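# Lay bench rod across cabinet rack, then place part

## Task

Pick up the rod on the bench and set it in the cabinet's rack so it runs straight across, centred between the two rods already there, with each of its ends resting in a notch of the rails. After that, place the part on the same rack, then open the grippers and leave both objects there.

## Robot and tools

Robot: two six-joint arms with parallel grippers, named left_arm and right_arm. These are names, not image sides. Scene frame: origin on the table top midway between the arms, +x out over the table, +z up, and left_arm on the +y side. left_arm's base is at (-0.029, +0.284, 0) m, turned slightly about z (quat_wxyz +0.997, 0, 0, -0.082). right_arm's base is at (+0.034, -0.289, 0) m with no rotation.

Joint order per arm, used in every command and every per-joint list in a result: waist (joint1), shoulder (joint2), elbow (joint3), wrist pitch (joint4), wrist yaw (joint5), wrist roll (joint6), then the gripper opening. Stated ranges in rad: waist -2.618..3.054, shoulder 0..3.142, elbow 0..3.142, wrist pitch -1.571..1.571, wrist yaw -1.571..1.571, wrist roll -2.094..2.094. The true end stops can sit up to 0.036 rad either side of these.

Command row: one flat list of 14 numbers covering both arms, each in [-1, 1]. The first 7 are left_arm (six joint values, then opening) and the last 7 are right_arm in the same layout. Send all 14 even if only one arm should move. The joint values are scaled offsets, not angles. 1.0 equals 1.202 rad for the waist, 1.258 for the shoulder, 1.238 for the elbow, 2.073 for wrist pitch, and 2.022 for wrist yaw and wrist roll. The opening is absolute: +1 fully open, -1 closed.

execute_actions(actions): a list of up to 15 actions, run one after another. Each action is a table of up to 15 rows, and each row lasts one 1/30 s step. A short table repeats its last row until the action's 15 steps are used, so one action takes 0.5 s. Joint offsets in every row are measured from the angles the arm had when that action began, not from the previous row. For the first action of a call, the reference is the last reported angles. If an action would push a joint more than 0.036 rad beyond its range, it is rejected for both arms. If the first action fails this check, or any action is malformed, the whole call is rejected and nothing moves. A joint driven past its real stop halts there, and the result prints "joint sent to its limit". Missing that line does not prove there is more travel. An empty list just returns state and images.

move(target, speed, blocking): target is one 14-number row as above. Its offsets are taken from the "Joint positions" in the latest result that showed them, not from wherever the arm is when the move begins. All joints of both arms travel in step and finish together, so the hand follows a curve, not a straight line. speed is the top rate in rad/s of the joint with the longest way to go: 0.01 to 2, default 0.5. Paths last between 0.5 and 10 s; anything longer is cut off at 10 s, short of the target. Moves do not avoid obstacles or the other arm. The result adds a "move:" line giving:
- the ending: done, off_target, moving, held or fault;
- limits=held or limits=none;
- the joint on each arm that is farthest from its target.
With blocking=false the call returns after 0.5 s while motion continues. Further actions and moves are refused until a result shows the move has ended; use wait or stop first.

wait(seconds): 0 to 10. Lets time pass while each arm keeps its last command; it returns early if a running move ends. stop(): brakes a running move; faster motion needs more room to stop, and the fingers keep going. zoom_image(camera, region): enlarges a rectangle [x0, y0, x1, y1] of a camera's latest image, in pixels from the top-left corner, at most 504 x 504. Cameras: cam_head_left, cam_head_right, cam_high, cam_low (504x504) and cam_left_wrist, cam_right_wrist (616x616 fisheye). read_manual(section) only returns licence text. finished_scene(scene) ends the current scene for good; pass its number.

Results: each gripper's position in metres and quat_wxyz in the scene frame. The position is the point between the finger pads, about 1 cm behind the tips, and is less accurate at long reach. The fingers point along the gripper's +z axis and close along its y axis. "Joint positions" and "Joint velocities" list the six joints (rad, rad/s), then the pad gap (m; 0.094 when fully open). "Joint targets" shows what the joints are currently being driven toward. grip_measured is the opening on the command scale, with a fixed error of up to about 1 mm. "joint command not followed" means a clearance check altered some joint targets. FAULT or OVER-TEMPERATURE FAULT lines mean an arm stopped. MOTOR HOT appears from 75 °C; at 90 °C the arm halts for 10 s, and at 100 °C it goes limp and falls.

Motion limits: each control step, a joint's target can lead its measured angle by at most 0.202 (waist), 0.258 (shoulder), 0.238 (elbow), 0.573 (wrist pitch) or 0.522 (yaw, roll) rad. Targets that would put the hand more than 70 mm from where it is get scaled back. A big motion therefore needs several actions, and leftover motion must be commanded again.

Holding still: sending zero offsets again and again can let an arm droop. Send offsets that bring it back to the wanted angles, then zeros, and correct again if it still falls short.

Gripping: command an opening about 0.03 below grip_measured for a firm hold, less for a gentler one. Pads give roughly 50 to 62 N, less on very thin parts.

Cautions: a part may be tugged briefly while held, and loose items may be nudged. Do not drop objects or knock anything off the table. Do not let the arms hit or press each other hard. Approach contacts slowly and without aiming far past them, because fast or deep targets hit harder. Avoid slams and long heavy holds that heat the motors.

Each tool is called after "Request:" as name([rows], argument=value, ...), one row to a line, values as JSON.

## Session

Request:
execute_actions(actions=[])

Scene clock: 0.00 s.
left_arm: end_effector_position=(+0.2097, +0.3867, +0.1303) grip_measured=+1.000 end_effector_quat_wxyz=(+0.265, +0.453, +0.840, +0.138) | right_arm: end_effector_position=(+0.4879, -0.4214, +0.2067) grip_measured=+1.000 end_effector_quat_wxyz=(+0.519, +0.699, +0.223, +0.439)
Joint names: [waist, shoulder, elbow, wrist pitch, wrist yaw, wrist roll]
Joint positions: left_arm=[ 0.811  1.04   0.768 -0.796  0.358  1.544  0.094] | right_arm=[-0.125  1.637  0.732  0.82   0.433  2.     0.094]
Joint velocities: left_arm=[-0.007  0.007 -0.017 -0.081  0.007  0.037  0.   ] | right_arm=[0.022 0.007 0.027 0.051 0.007 0.007 0.   ]
Joint torques (N m, as the arm reports them, + toward a larger angle): no reading
Motor temperatures (°C, as the motors report them): left_arm=[27 32 30 31 29 28] | right_arm=[28 32 28 30 26 28]
Joint targets: left_arm=[0.811 1.033 0.780 -0.796 0.368 1.542] | right_arm=[-0.125 1.626 0.741 0.824 0.435 1.992]
camera_calibration (this result's frames):
cam_left_wrist: T_world_to_cam=[[-0.548738, -0.769499, -0.326738, 0.443962], [-0.835889, 0.498819, 0.229063, -0.0330794], [-0.0132805, 0.398812, -0.916937, 0.0918899], [0, 0, 0, 1]] pos_world=[0.217189, 0.321483, 0.236894]
cam_right_wrist: T_world_to_cam=[[-0.0404361, 0.160382, -0.986226, 0.286047], [0.0458902, 0.98629, 0.158511, 0.40486], [0.998128, -0.0388486, -0.0472417, -0.4015], [0, 0, 0, 1]] pos_world=[0.393736, -0.460784, 0.198965]

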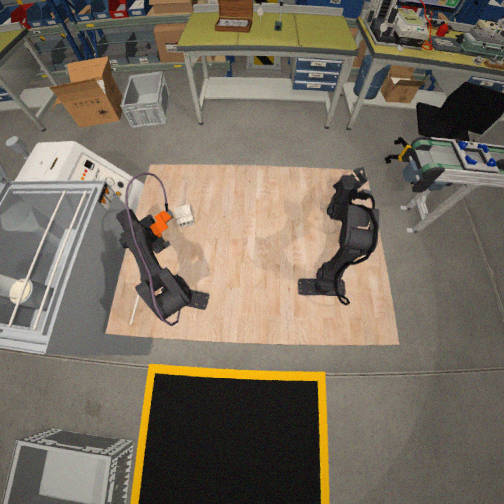

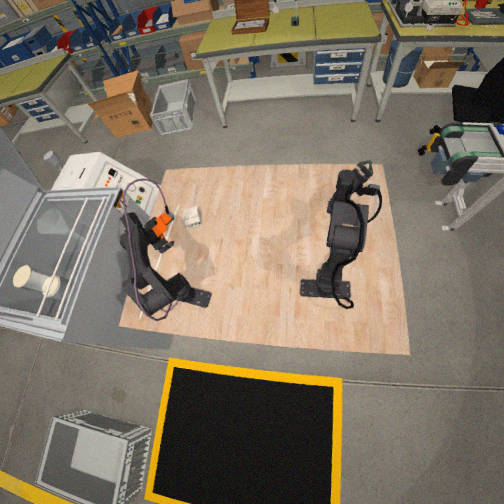

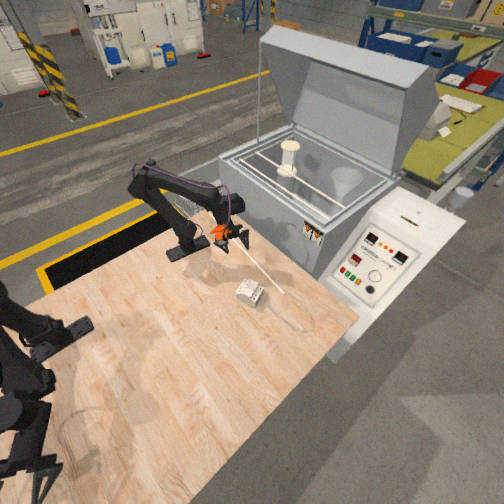

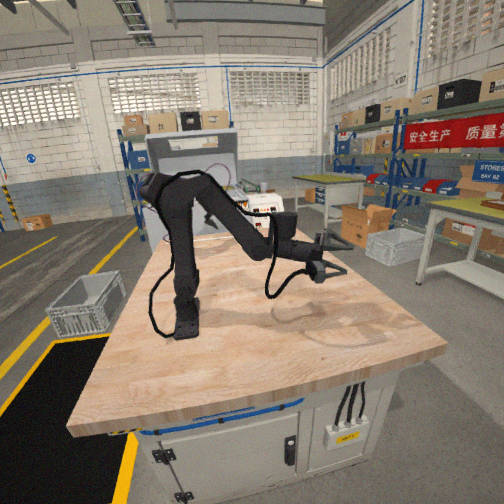

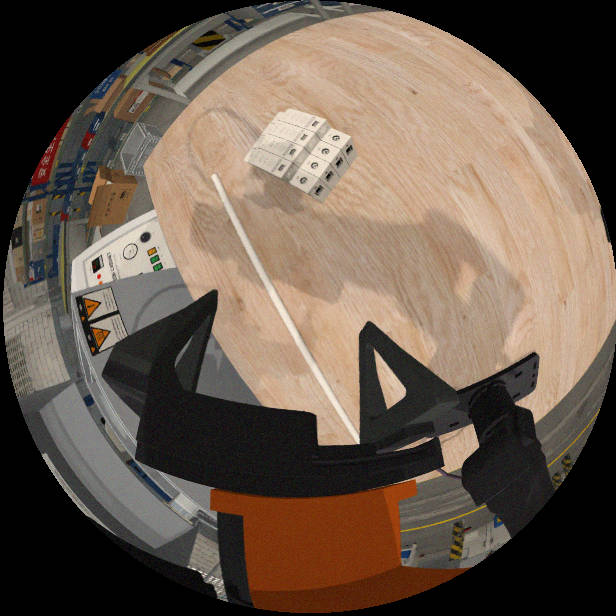

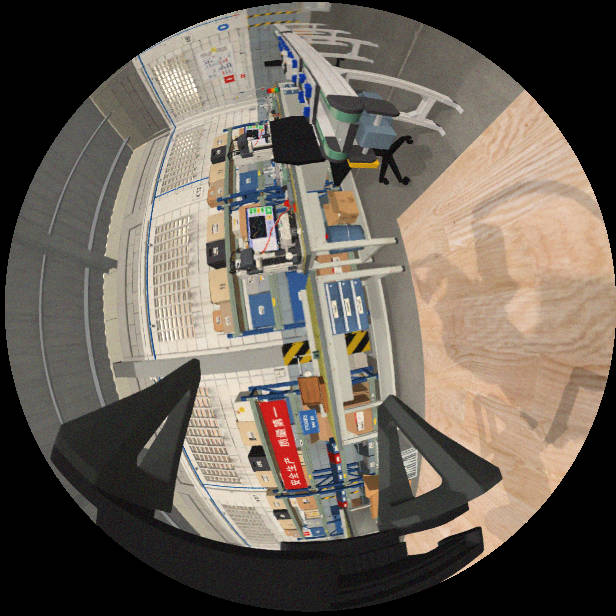

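Request:
zoom_image(camera="cam_head_left", region=[0, 160, 220, 360])

Request:
zoom_image(camera="cam_high", region=[190, 110, 410, 330])

Region (0, 160, 220, 360) of cam_head_left's 504x504 image, scaled by 2.291, with more detail than that image has; it fills the top 458 rows of this view, and the rest is white.

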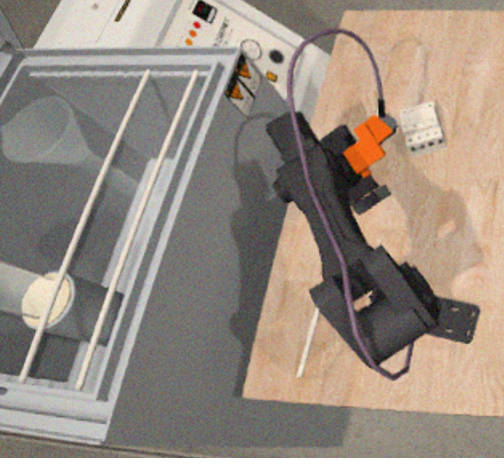

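Region (190, 110, 410, 330) of cam_high's 504x504 image, scaled by 2.291, with more detail than that image has.

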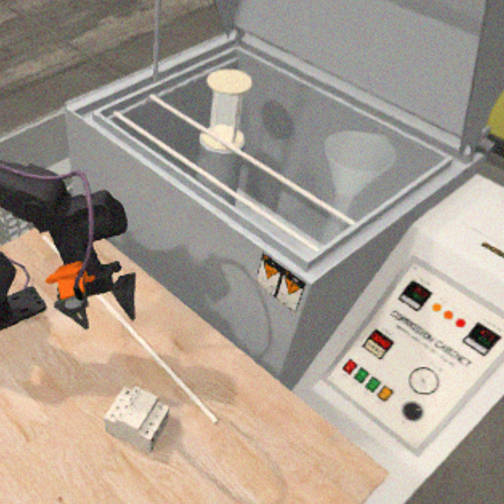

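Request:
move(target=[0.126,0.346,0.246,-0.161,-0.184,-0.341,0.2,0,-0.009,0.007,0,0,0,1], speed=0.6)

Scene clock: 20.00 s.
left_arm: end_effector_position=(+0.1429, +0.4594, +0.0830) grip_measured=+0.202 end_effector_quat_wxyz=(+0.003, +0.037, +0.999, +0.008) | right_arm: end_effector_position=(+0.4879, -0.4214, +0.2067) grip_measured=+1.000 end_effector_quat_wxyz=(+0.518, +0.700, +0.222, +0.440)
Joint names: [waist, shoulder, elbow, wrist pitch, wrist yaw, wrist roll]
Joint positions: left_arm=[ 0.953  1.474  1.035 -1.115 -0.006  0.862  0.056] | right_arm=[-0.125  1.637  0.732  0.82   0.433  2.003  0.094]
Joint velocities: left_arm=[ 0.002 -0.042 -0.012 -0.022 -0.022 -0.007 -0.   ] | right_arm=[-0.007  0.002  0.002 -0.066  0.037  0.007  0.   ]
Joint torques (N m, as the arm reports them, + toward a larger angle): left_arm=[ 0.7  -5.83  9.86  0.15 -0.08 -0.08] | right_arm=[ 0.06 -7.1   6.43  2.13  0.02 -0.06]
Motor temperatures (°C, as the motors report them): left_arm=[27 32 32 32 29 28] | right_arm=[28 34 29 33 26 28]
Joint targets: left_arm=[0.963 1.475 1.072 -1.130 -0.014 0.854] | right_arm=[-0.125 1.626 0.741 0.820 0.433 2.000]
move: off_target (left_arm); limits=none; left_arm: farthest joint: the elbow, 0.038 radians from its target (0.305 radians at the start); right_arm: farthest joint: the shoulder, 0.011 radians from its target (0.011 radians at the start)
camera_calibration (this result's frames):
cam_left_wrist: T_world_to_cam=[[0.22009, -0.975166, 0.024719, 0.403261], [-0.734686, -0.149038, 0.661834, 0.132881], [-0.641714, -0.163824, -0.749243, 0.352985], [0, 0, 0, 1]] pos_world=[0.235387, 0.470878, 0.166558]
cam_right_wrist: T_world_to_cam=[[-0.0388035, 0.162933, -0.985874, 0.286252], [0.0458637, 0.985868, 0.161127, 0.404154], [0.998194, -0.0389636, -0.0457279, -0.401893], [0, 0, 0, 1]] pos_world=[0.393739, -0.460742, 0.198711]

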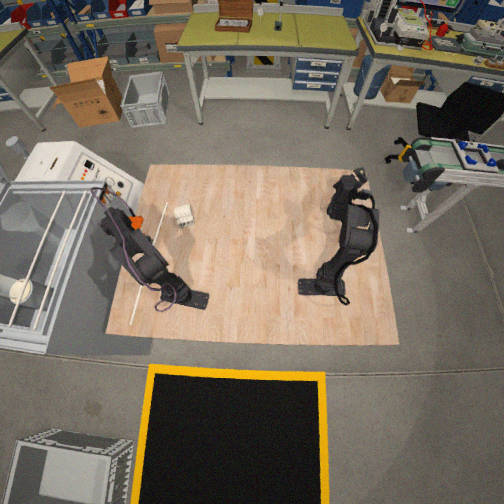

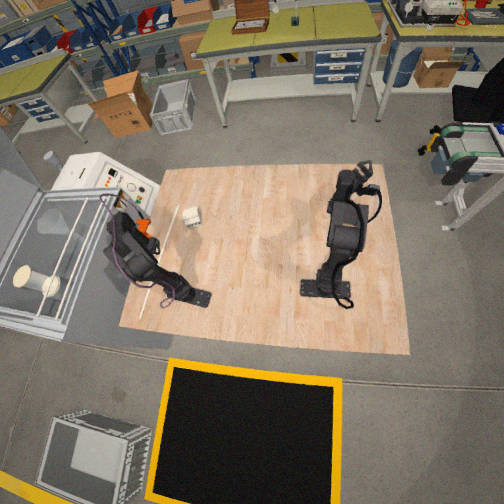

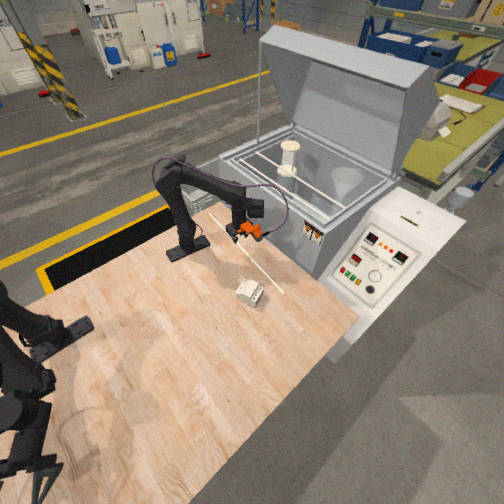

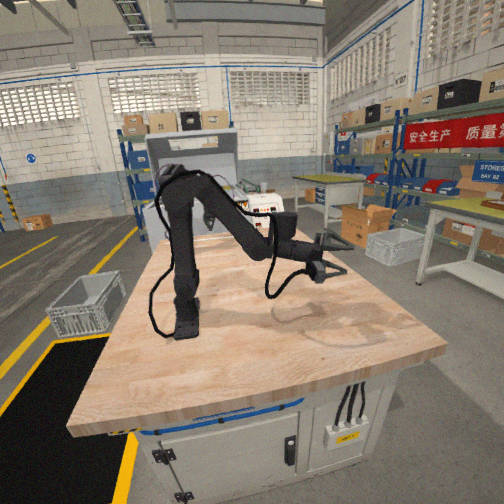

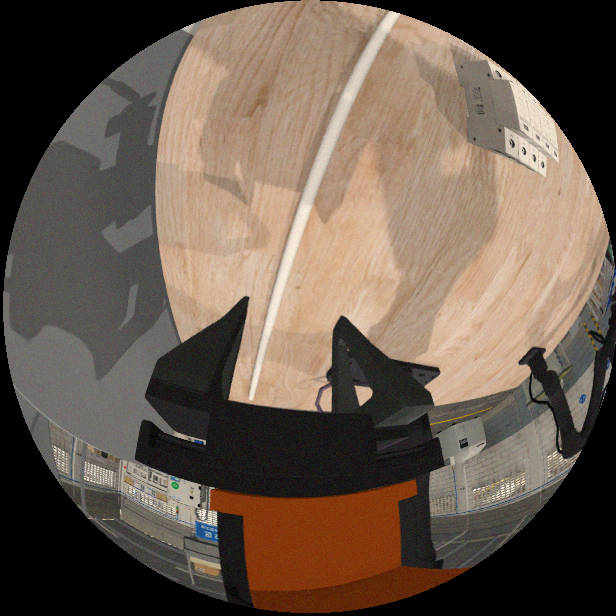

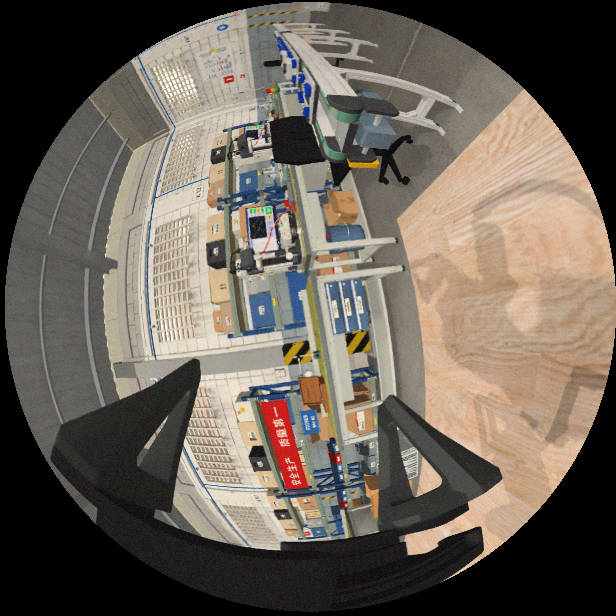

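Request:
move(target=[0.022,0.104,-0.117,0.138,0.006,0.016,0.0,0,-0.009,0.007,0,0,0,1], speed=0.25)

Request:
zoom_image(camera="cam_high", region=[190, 190, 310, 310])

Scene clock: 28.63 s.
left_arm: end_effector_position=(+0.1497, +0.4719, +0.0215) grip_measured=+0.002 end_effector_quat_wxyz=(+0.004, +0.042, +0.999, +0.010) | right_arm: end_effector_position=(+0.4879, -0.4214, +0.2067) grip_measured=+1.000 end_effector_quat_wxyz=(+0.517, +0.700, +0.221, +0.440)
Joint names: [waist, shoulder, elbow, wrist pitch, wrist yaw, wrist roll]
Joint positions: left_arm=[ 0.967  1.604  0.901 -0.847 -0.007  0.887  0.047] | right_arm=[-0.125  1.637  0.732  0.82   0.433  2.006  0.094]
Joint velocities: left_arm=[ 0.002 -0.007  0.002  0.066 -0.022 -0.037  0.001] | right_arm=[-0.002  0.022 -0.002  0.066 -0.051  0.022  0.   ]
Joint torques (N m, as the arm reports them, + toward a larger angle): left_arm=[ 0.76 -6.69  5.07  0.58  0.09  0.05] | right_arm=[ 0.04 -7.08  6.42  2.13  0.02 -0.05]
Motor temperatures (°C, as the motors report them): left_arm=[27 33 33 31 29 28] | right_arm=[28 34 30 33 26 28]
Joint targets: left_arm=[0.979 1.605 0.890 -0.829 0.006 0.895] | right_arm=[-0.125 1.626 0.741 0.820 0.433 2.003]
move: done; limits=none; left_arm: farthest joint: the wrist pitch, 0.018 radians from its target (0.286 radians at the start); right_arm: farthest joint: the shoulder, 0.011 radians from its target (0.011 radians at the start)
camera_calibration (this result's frames):
cam_left_wrist: T_world_to_cam=[[0.209995, -0.97746, 0.0217985, 0.418085], [-0.737653, -0.143763, 0.659697, 0.178479], [-0.641693, -0.154613, -0.751215, 0.309031], [0, 0, 0, 1]] pos_world=[0.242163, 0.4821, 0.105293]
cam_right_wrist: T_world_to_cam=[[-0.0371709, 0.165482, -0.985512, 0.286455], [0.0458329, 0.985438, 0.163741, 0.403448], [0.998257, -0.0390824, -0.0442142, -0.402287], [0, 0, 0, 1]] pos_world=[0.393743, -0.460699, 0.198457]

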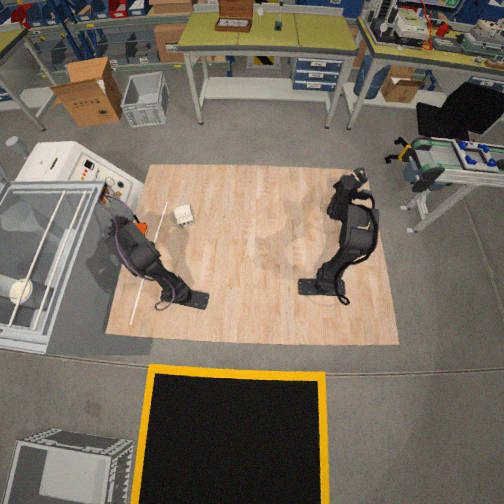

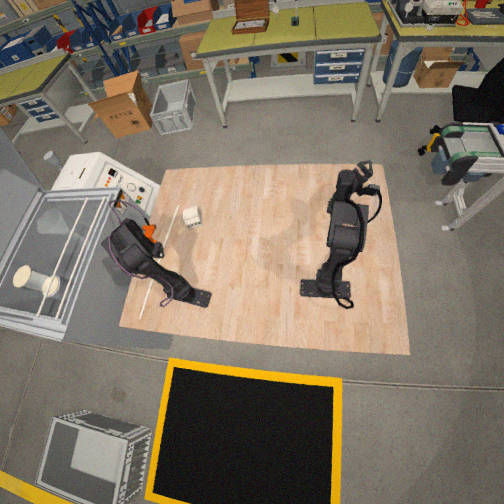

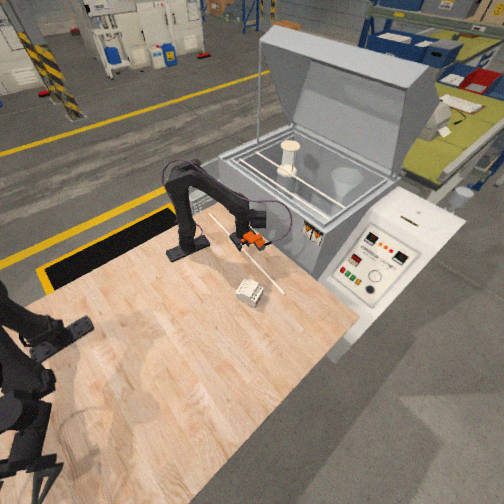

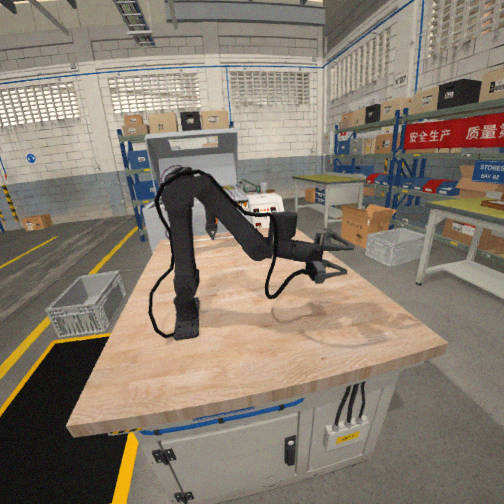

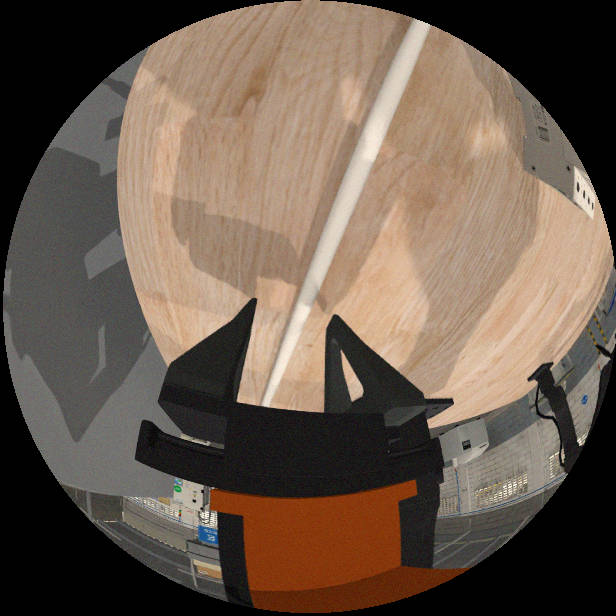

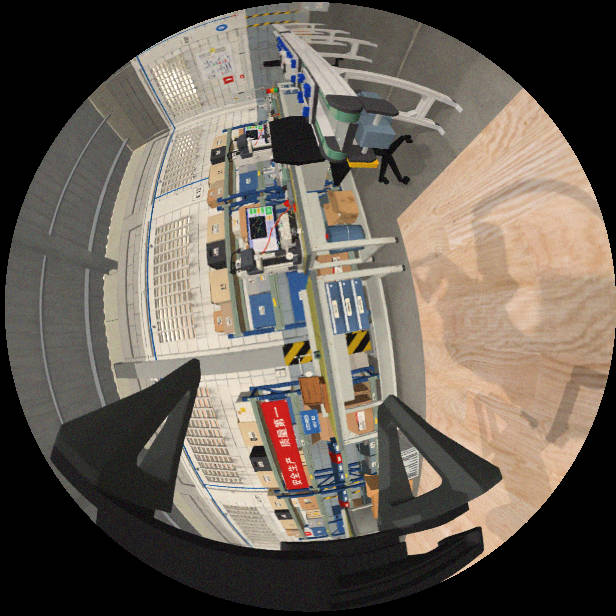

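Region (190, 190, 310, 310) of cam_high's 504x504 image, scaled by 4.200, with more detail than that image has.

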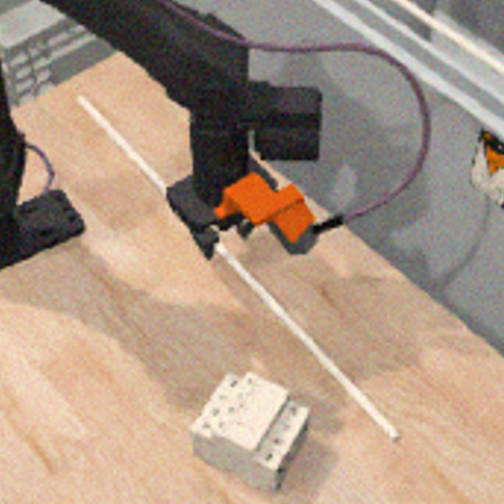

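Request:
execute_actions([
  [[0,0.005,0,0,0,0,-0.2,0,-0.009,0.007,0,0,0,1],[0,0.01,0,0,0,0,-0.3,0,-0.009,0.007,0,0,0,1],[0,0.014,-0.004,0,0,0,-0.4,0,-0.009,0.007,0,0,0,1]],
  [[0,0,0,0,0,0,-0.6,0,-0.009,0.007,0,0,0,1],[0,0,0,0,0,0,-0.7,0,-0.009,0.007,0,0,0,1],[0,0,0,0,0,0,-0.76,0,-0.009,0.007,0,0,0,1],[0,0,0,0,0,0,-0.8,0,-0.009,0.007,0,0,0,1],[0,0,0,0,0,0,-0.85,0,-0.009,0.007,0,0,0,1]],
])

Scene clock: 34.27 s.
left_arm: end_effector_position=(+0.1487, +0.4708, +0.0177) grip_measured=-0.822 end_effector_quat_wxyz=(-0.001, +0.042, +0.999, +0.004) | right_arm: end_effector_position=(+0.4879, -0.4214, +0.2067) grip_measured=+1.000 end_effector_quat_wxyz=(+0.516, +0.701, +0.218, +0.442)
Joint names: [waist, shoulder, elbow, wrist pitch, wrist yaw, wrist roll]
Joint positions: left_arm=[ 0.967  1.62   0.901 -0.847 -0.007  0.887  0.008] | right_arm=[-0.125  1.637  0.732  0.82   0.433  2.013  0.094]
Joint velocities: left_arm=[-0.002 -0.017  0.002  0.037  0.022  0.007  0.   ] | right_arm=[-0.007  0.002 -0.017 -0.095 -0.022 -0.037  0.   ]
Joint torques (N m, as the arm reports them, + toward a larger angle): left_arm=[ 0.06 -6.89  6.    0.31 -0.02  0.  ] | right_arm=[ 0.04 -7.11  6.43  2.13  0.   -0.05]
Motor temperatures (°C, as the motors report them): left_arm=[27 33 32 31 29 28] | right_arm=[28 35 30 34 26 28]
Joint targets: left_arm=[0.967 1.620 0.901 -0.847 -0.007 0.887] | right_arm=[-0.125 1.626 0.741 0.820 0.433 2.010]
camera_calibration (this result's frames):
cam_left_wrist: T_world_to_cam=[[0.210279, -0.977165, 0.0305179, 0.417], [-0.730437, -0.136284, 0.669244, 0.175319], [-0.649803, -0.163019, -0.742415, 0.310334], [0, 0, 0, 1]] pos_world=[0.242029, 0.481961, 0.10034]
cam_right_wrist: T_world_to_cam=[[-0.0339057, 0.170577, -0.984761, 0.286854], [0.0457582, 0.984559, 0.168967, 0.402034], [0.998377, -0.039332, -0.0411875, -0.403077], [0, 0, 0, 1]] pos_world=[0.393752, -0.460611, 0.19795]

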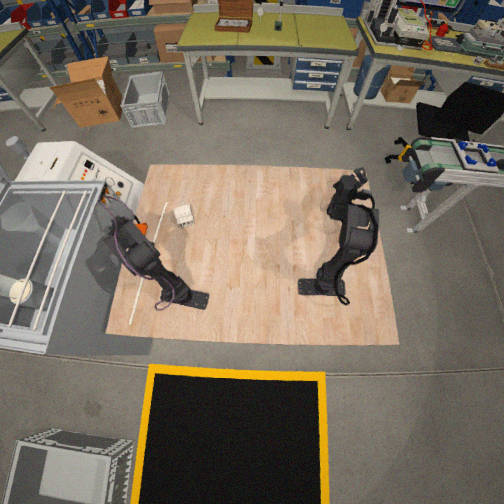

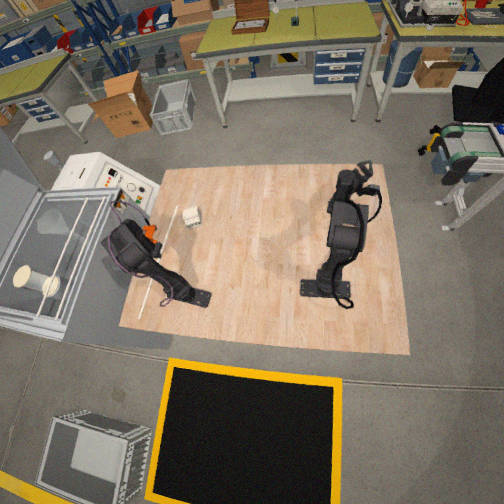

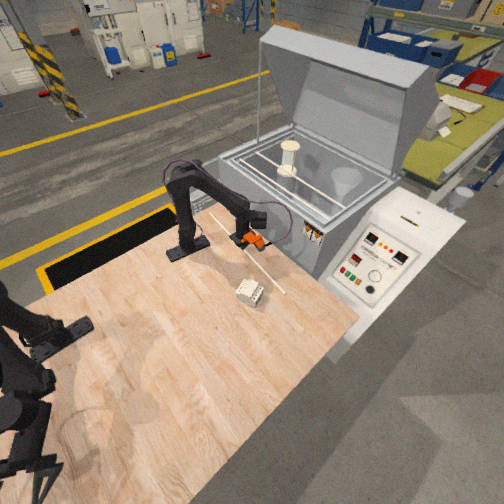

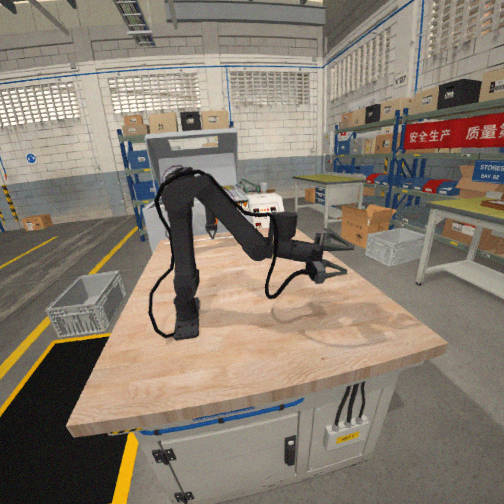

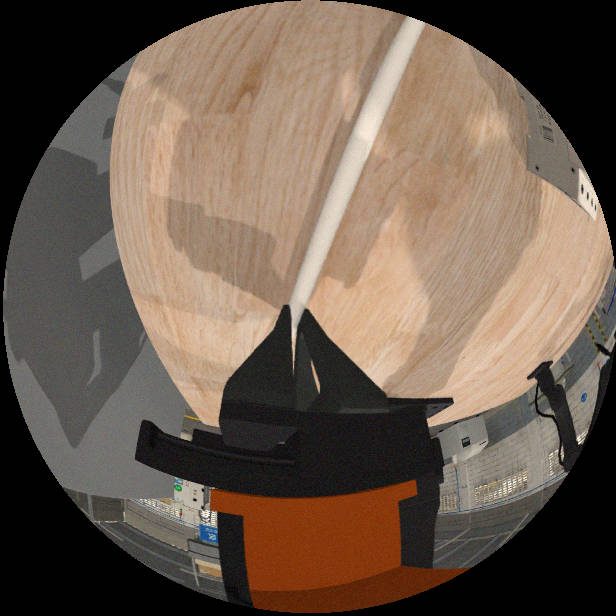

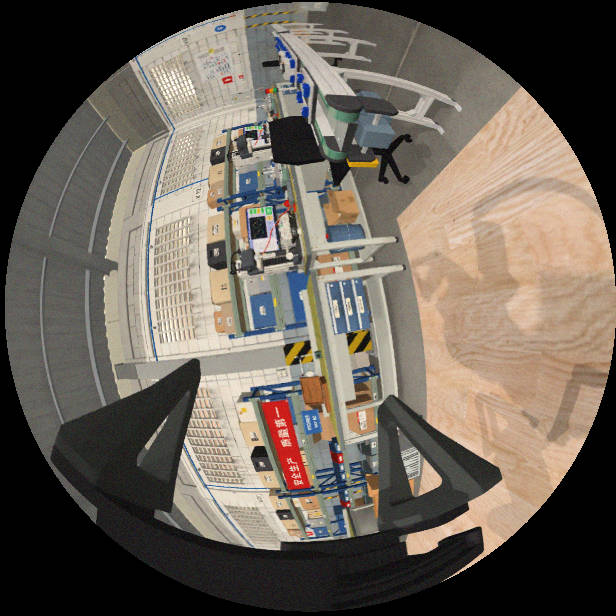

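Request:
move(target=[0,-0.125,0.153,-0.14,0,0,-0.865,0.1,0.0,0.15,0,-0.1,-0.14,1], speed=0.4)

Request:
move(target=[0.41,-0.22,0.315,-0.015,-0.07,0.24,-0.865,0.4,0.1,0.35,-0.05,-0.25,-0.4,1], speed=0.7)

Scene clock: 47.10 s.
left_arm: end_effector_position=(+0.1497, +0.4664, +0.0913) grip_measured=-0.822 end_effector_quat_wxyz=(+0.014, +0.047, +0.999, +0.015) | right_arm: end_effector_position=(+0.5343, -0.3361, +0.2781) grip_measured=+1.000 end_effector_quat_wxyz=(+0.533, +0.575, +0.365, +0.502)
Joint names: [waist, shoulder, elbow, wrist pitch, wrist yaw, wrist roll]
Joint positions: left_arm=[ 0.958  1.483  1.075 -1.122  0.001  0.887  0.008] | right_arm=[-0.01   1.637  0.892  0.819  0.239  1.743  0.094]
Joint velocities: left_arm=[ 0.007  0.002 -0.022 -0.081 -0.066 -0.007 -0.001] | right_arm=[ 0.002 -0.012  0.007  0.051 -0.081  0.007  0.   ]
Joint torques (N m, as the arm reports them, + toward a larger angle): left_arm=[ 0.68 -8.22  8.03  0.2  -0.1   0.  ] | right_arm=[ 0.52 -6.81  8.21  2.15 -0.09 -0.17]
Motor temperatures (°C, as the motors report them): left_arm=[27 33 32 31 29 28] | right_arm=[28 35 30 34 26 28]
Joint targets: left_arm=[0.968 1.463 1.090 -1.137 -0.007 0.887] | right_arm=[-0.005 1.637 0.918 0.820 0.231 1.730]
move: off_target (right_arm); limits=none; left_arm: farthest joint: the shoulder, 0.020 radians from its target (0.157 radians at the start); right_arm: farthest joint: the elbow, 0.025 radians from its target (0.186 radians at the start)
camera_calibration (this result's frames):
cam_left_wrist: T_world_to_cam=[[0.200053, -0.97964, 0.016844, 0.414139], [-0.751807, -0.142457, 0.643811, 0.134609], [-0.628304, -0.14146, -0.764999, 0.35365], [0, 0, 0, 1]] pos_world=[0.24055, 0.474911, 0.176904]
cam_right_wrist: T_world_to_cam=[[0.00559504, -0.09317, -0.995634, 0.237464], [-0.260587, 0.961114, -0.091404, 0.532086], [0.965434, 0.259961, -0.0189014, -0.331067], [0, 0, 0, 1]] pos_world=[0.45695, -0.403207, 0.278805]

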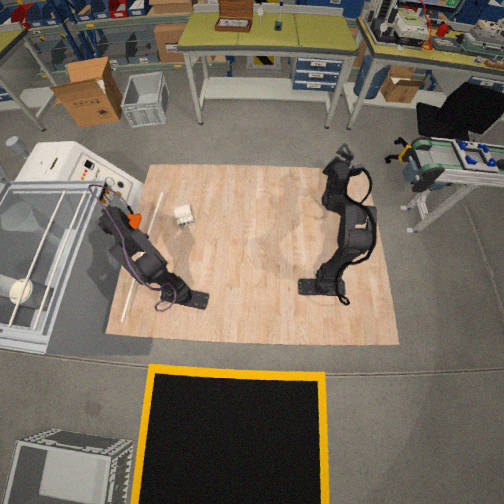

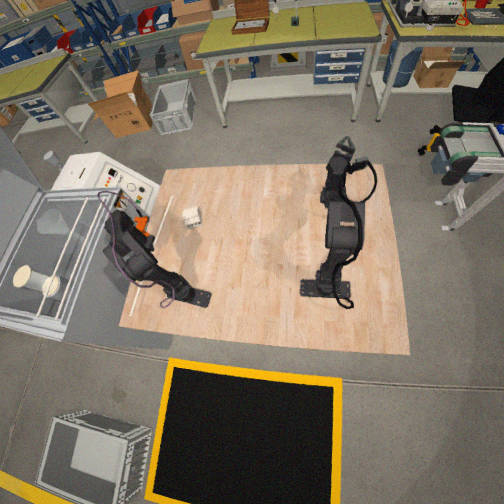

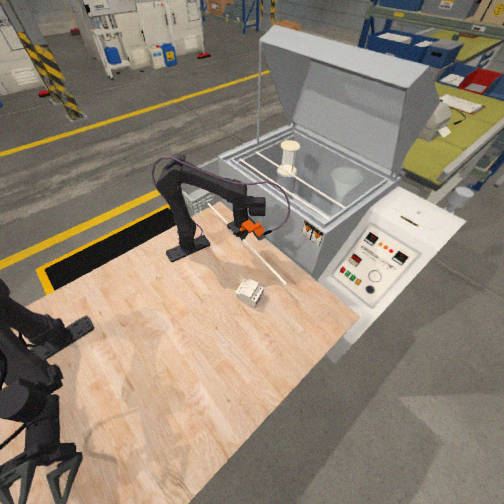

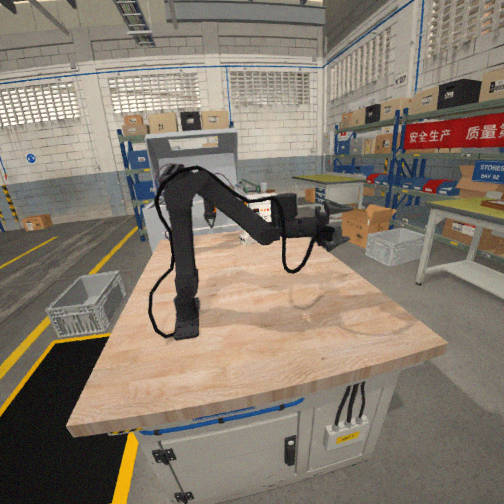

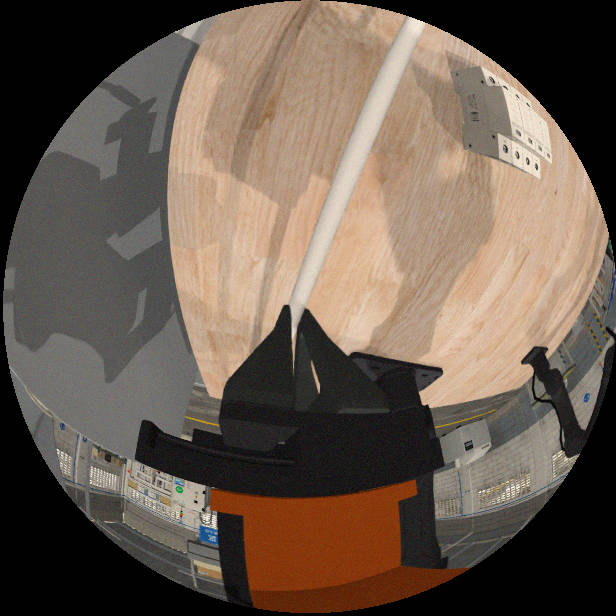

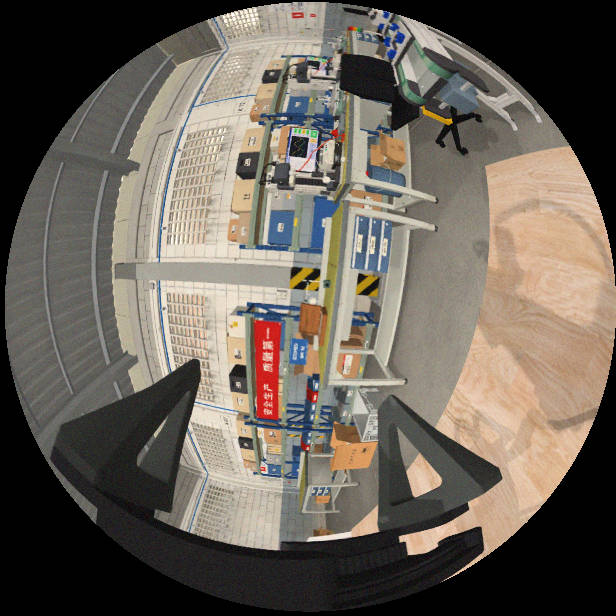

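Scene clock: 49.10 s.
left_arm: end_effector_position=(+0.0353, +0.5794, +0.2773) grip_measured=-0.822 end_effector_quat_wxyz=(+0.016, +0.023, +0.949, +0.315) | right_arm: end_effector_position=(+0.5015, +0.0023, +0.3866) grip_measured=+1.000 end_effector_quat_wxyz=(+0.546, +0.042, +0.610, +0.572)
Joint names: [waist, shoulder, elbow, wrist pitch, wrist yaw, wrist roll]
Joint positions: left_arm=[ 1.441  1.22   1.432 -1.152 -0.131  1.369  0.008] | right_arm=[ 0.474  1.757  1.298  0.723 -0.259  0.945  0.094]
Joint velocities: left_arm=[-0.007 -0.012 -0.002 -0.051 -0.051  0.051  0.001] | right_arm=[-0.007 -0.012  0.002  0.037  0.007 -0.007  0.   ]
Joint torques (N m, as the arm reports them, + toward a larger angle): left_arm=[ 0.65 -5.28  9.89  1.49 -0.15  0.02] | right_arm=[-0.2  -7.81  8.78  1.92 -0.03 -0.13]
Motor temperatures (°C, as the motors report them): left_arm=[27 33 32 31 29 28] | right_arm=[28 35 30 34 26 28]
Joint targets: left_arm=[1.451 1.206 1.465 -1.153 -0.140 1.373] | right_arm=[0.471 1.763 1.326 0.715 -0.267 0.934]
move: off_target (left_arm, right_arm); limits=none; left_arm: farthest joint: the elbow, 0.033 radians from its target (0.390 radians at the start); right_arm: farthest joint: the elbow, 0.027 radians from its target (0.433 radians at the start)
camera_calibration (this result's frames):
cam_left_wrist: T_world_to_cam=[[0.256651, -0.80372, -0.53681, 0.594223], [-0.752919, -0.514509, 0.410358, 0.225304], [-0.606006, 0.298855, -0.737185, 0.176441], [0, 0, 0, 1]] pos_world=[0.124052, 0.54078, 0.3566]
cam_right_wrist: T_world_to_cam=[[0.63099, -0.542544, -0.554525, -0.105981], [-0.56434, 0.169464, -0.807962, 0.639352], [0.532326, 0.822757, -0.199249, -0.0996482], [0, 0, 0, 1]] pos_world=[0.48073, -0.0838601, 0.437948]

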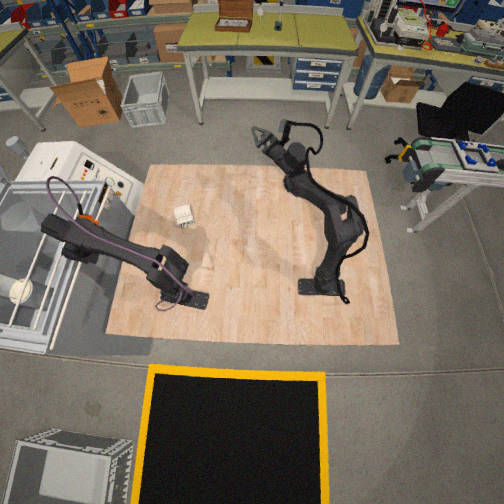

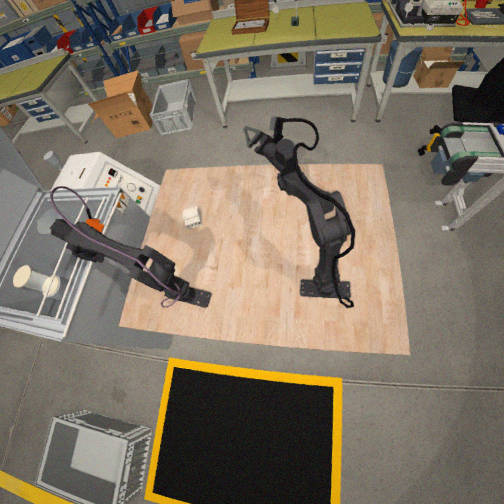

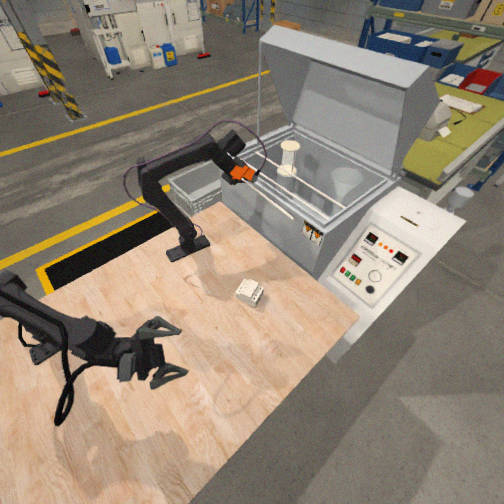

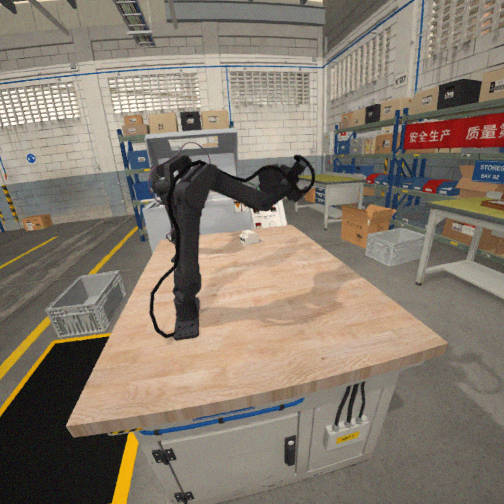

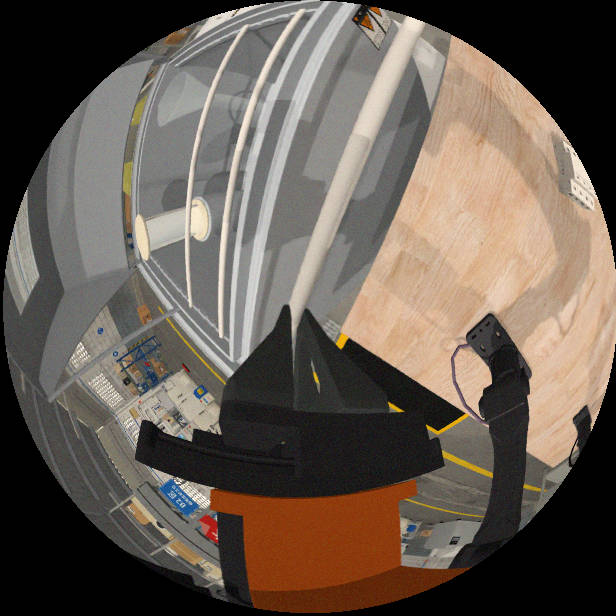

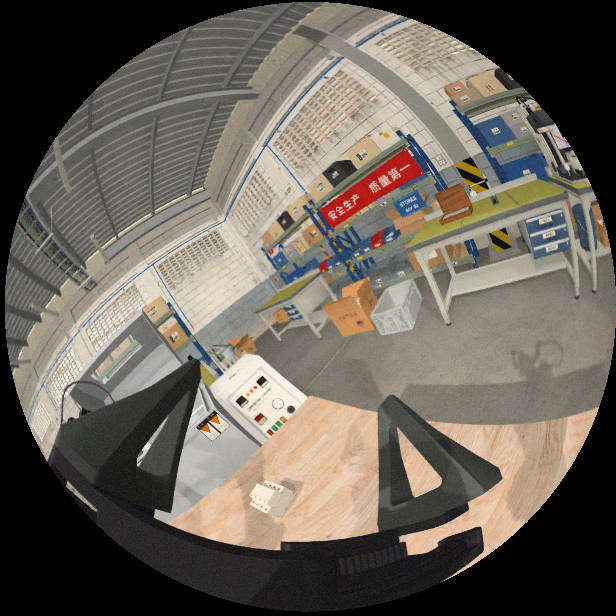

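Request:
move(target=[0.021,0.69,0.631,0.12,-0.023,0.009,-0.865,0.24,0.11,0.18,-0.055,-0.2,-0.47,1], speed=0.5)

Request:
zoom_image(camera="cam_head_left", region=[0, 170, 180, 350])

Request:
zoom_image(camera="cam_high", region=[220, 110, 370, 260])

Scene clock: 57.37 s.
left_arm: end_effector_position=(+0.0945, +0.8238, +0.2311) grip_measured=-0.822 end_effector_quat_wxyz=(+0.003, +0.015, +0.937, +0.348) | right_arm: end_effector_position=(+0.3638, +0.1744, +0.3749) grip_measured=+1.000 end_effector_quat_wxyz=(+0.612, -0.454, +0.456, +0.460)
Joint names: [waist, shoulder, elbow, wrist pitch, wrist yaw, wrist roll]
Joint positions: left_arm=[ 1.455  2.107  2.167 -0.936 -0.166  1.384  0.008] | right_arm=[ 0.759  1.892  1.491  0.621 -0.658 -0.002  0.094]
Joint velocities: left_arm=[-0.002 -0.002  0.002 -0.066 -0.022 -0.007 -0.001] | right_arm=[-0.012  0.027  0.027  0.037 -0.051  0.022  0.   ]
Joint torques (N m, as the arm reports them, + toward a larger angle): left_arm=[  0.75 -15.32  11.58   1.98  -0.18   0.02] | right_arm=[ 0.37 -8.98  8.93  1.78  0.01 -0.05]
Motor temperatures (°C, as the motors report them): left_arm=[27 34 33 32 29 28] | right_arm=[28 35 31 34 26 28]
Joint targets: left_arm=[1.466 2.088 2.213 -0.903 -0.177 1.387] | right_arm=[0.762 1.895 1.521 0.609 -0.663 -0.005]
move: off_target (left_arm, right_arm); limits=none; left_arm: farthest joint: the elbow, 0.047 radians from its target (0.781 radians at the start); right_arm: farthest joint: the elbow, 0.030 radians from its target (0.223 radians at the start)
camera_calibration (this result's frames):
cam_left_wrist: T_world_to_cam=[[0.265453, -0.757792, -0.596059, 0.725703], [-0.732647, -0.560423, 0.386206, 0.45606], [-0.626708, 0.334181, -0.70396, 0.0704379], [0, 0, 0, 1]] pos_world=[0.185635, 0.78198, 0.306014]
cam_right_wrist: T_world_to_cam=[[0.887996, -0.241793, 0.391151, -0.43264], [0.278616, -0.393806, -0.875951, 0.34015], [0.365837, 0.886822, -0.282331, -0.0897713], [0, 0, 0, 1]] pos_world=[0.322253, 0.108955, 0.441837]

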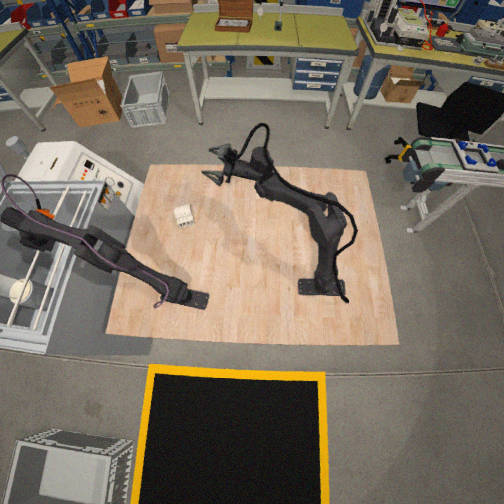

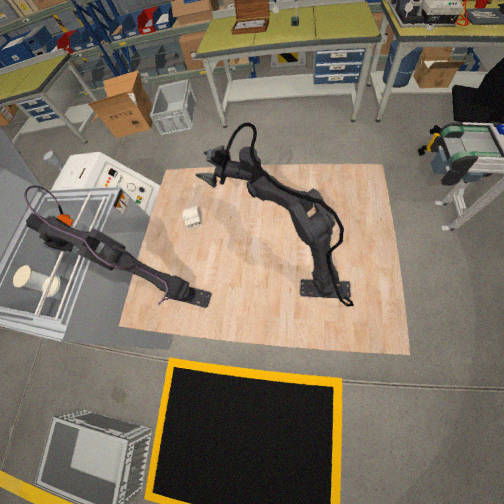

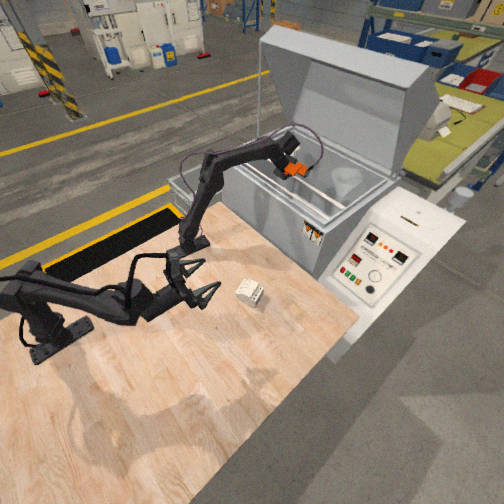

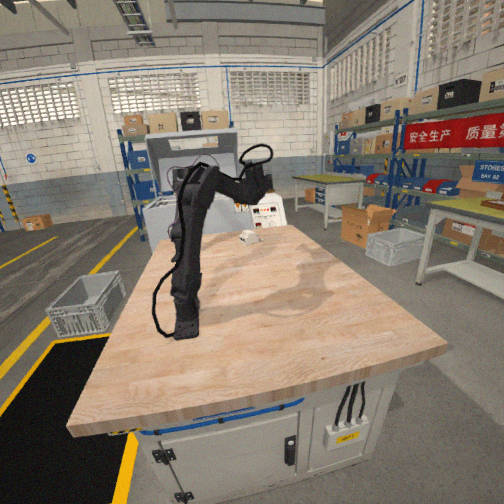

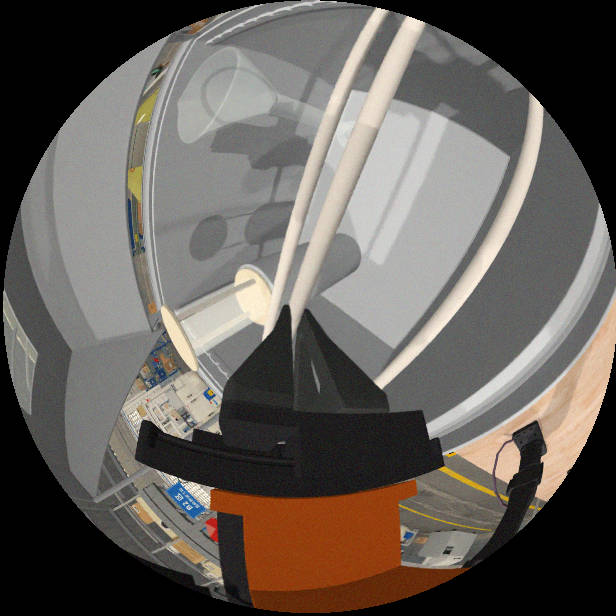

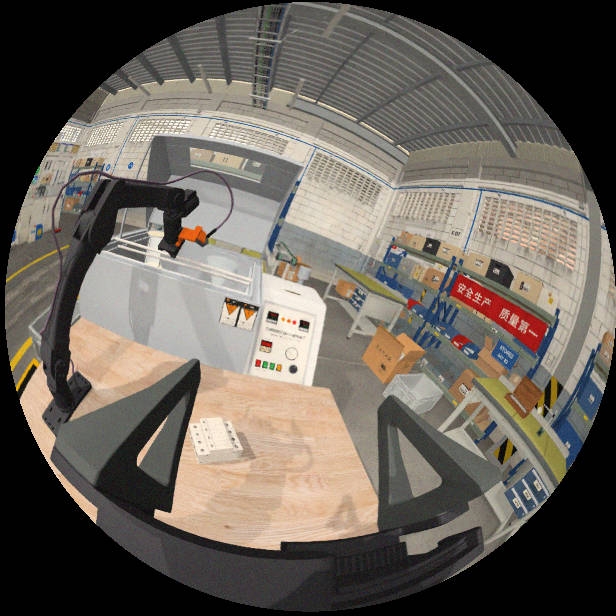

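Region (0, 170, 180, 350) of cam_head_left's 504x504 image, scaled by 2.800, with more detail than that image has.

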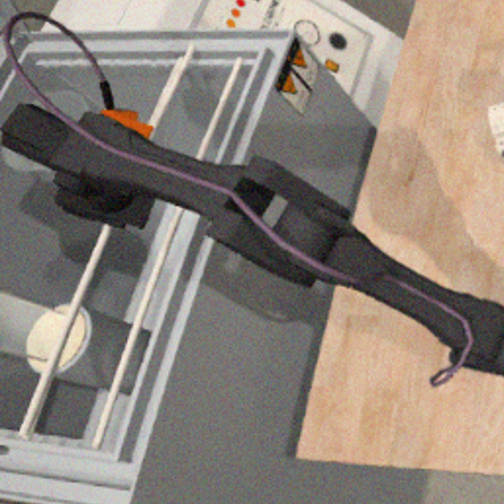

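Region (220, 110, 370, 260) of cam_high's 504x504 image, scaled by 3.360, with more detail than that image has.

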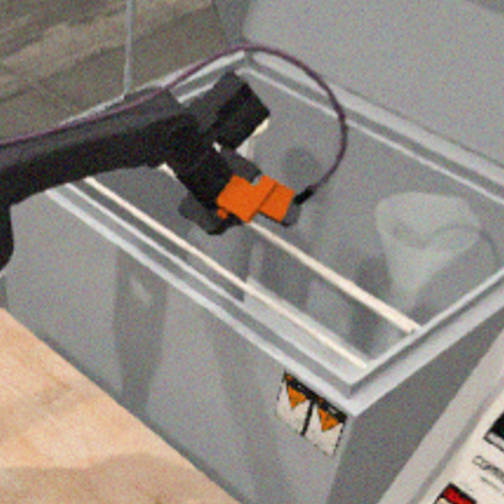

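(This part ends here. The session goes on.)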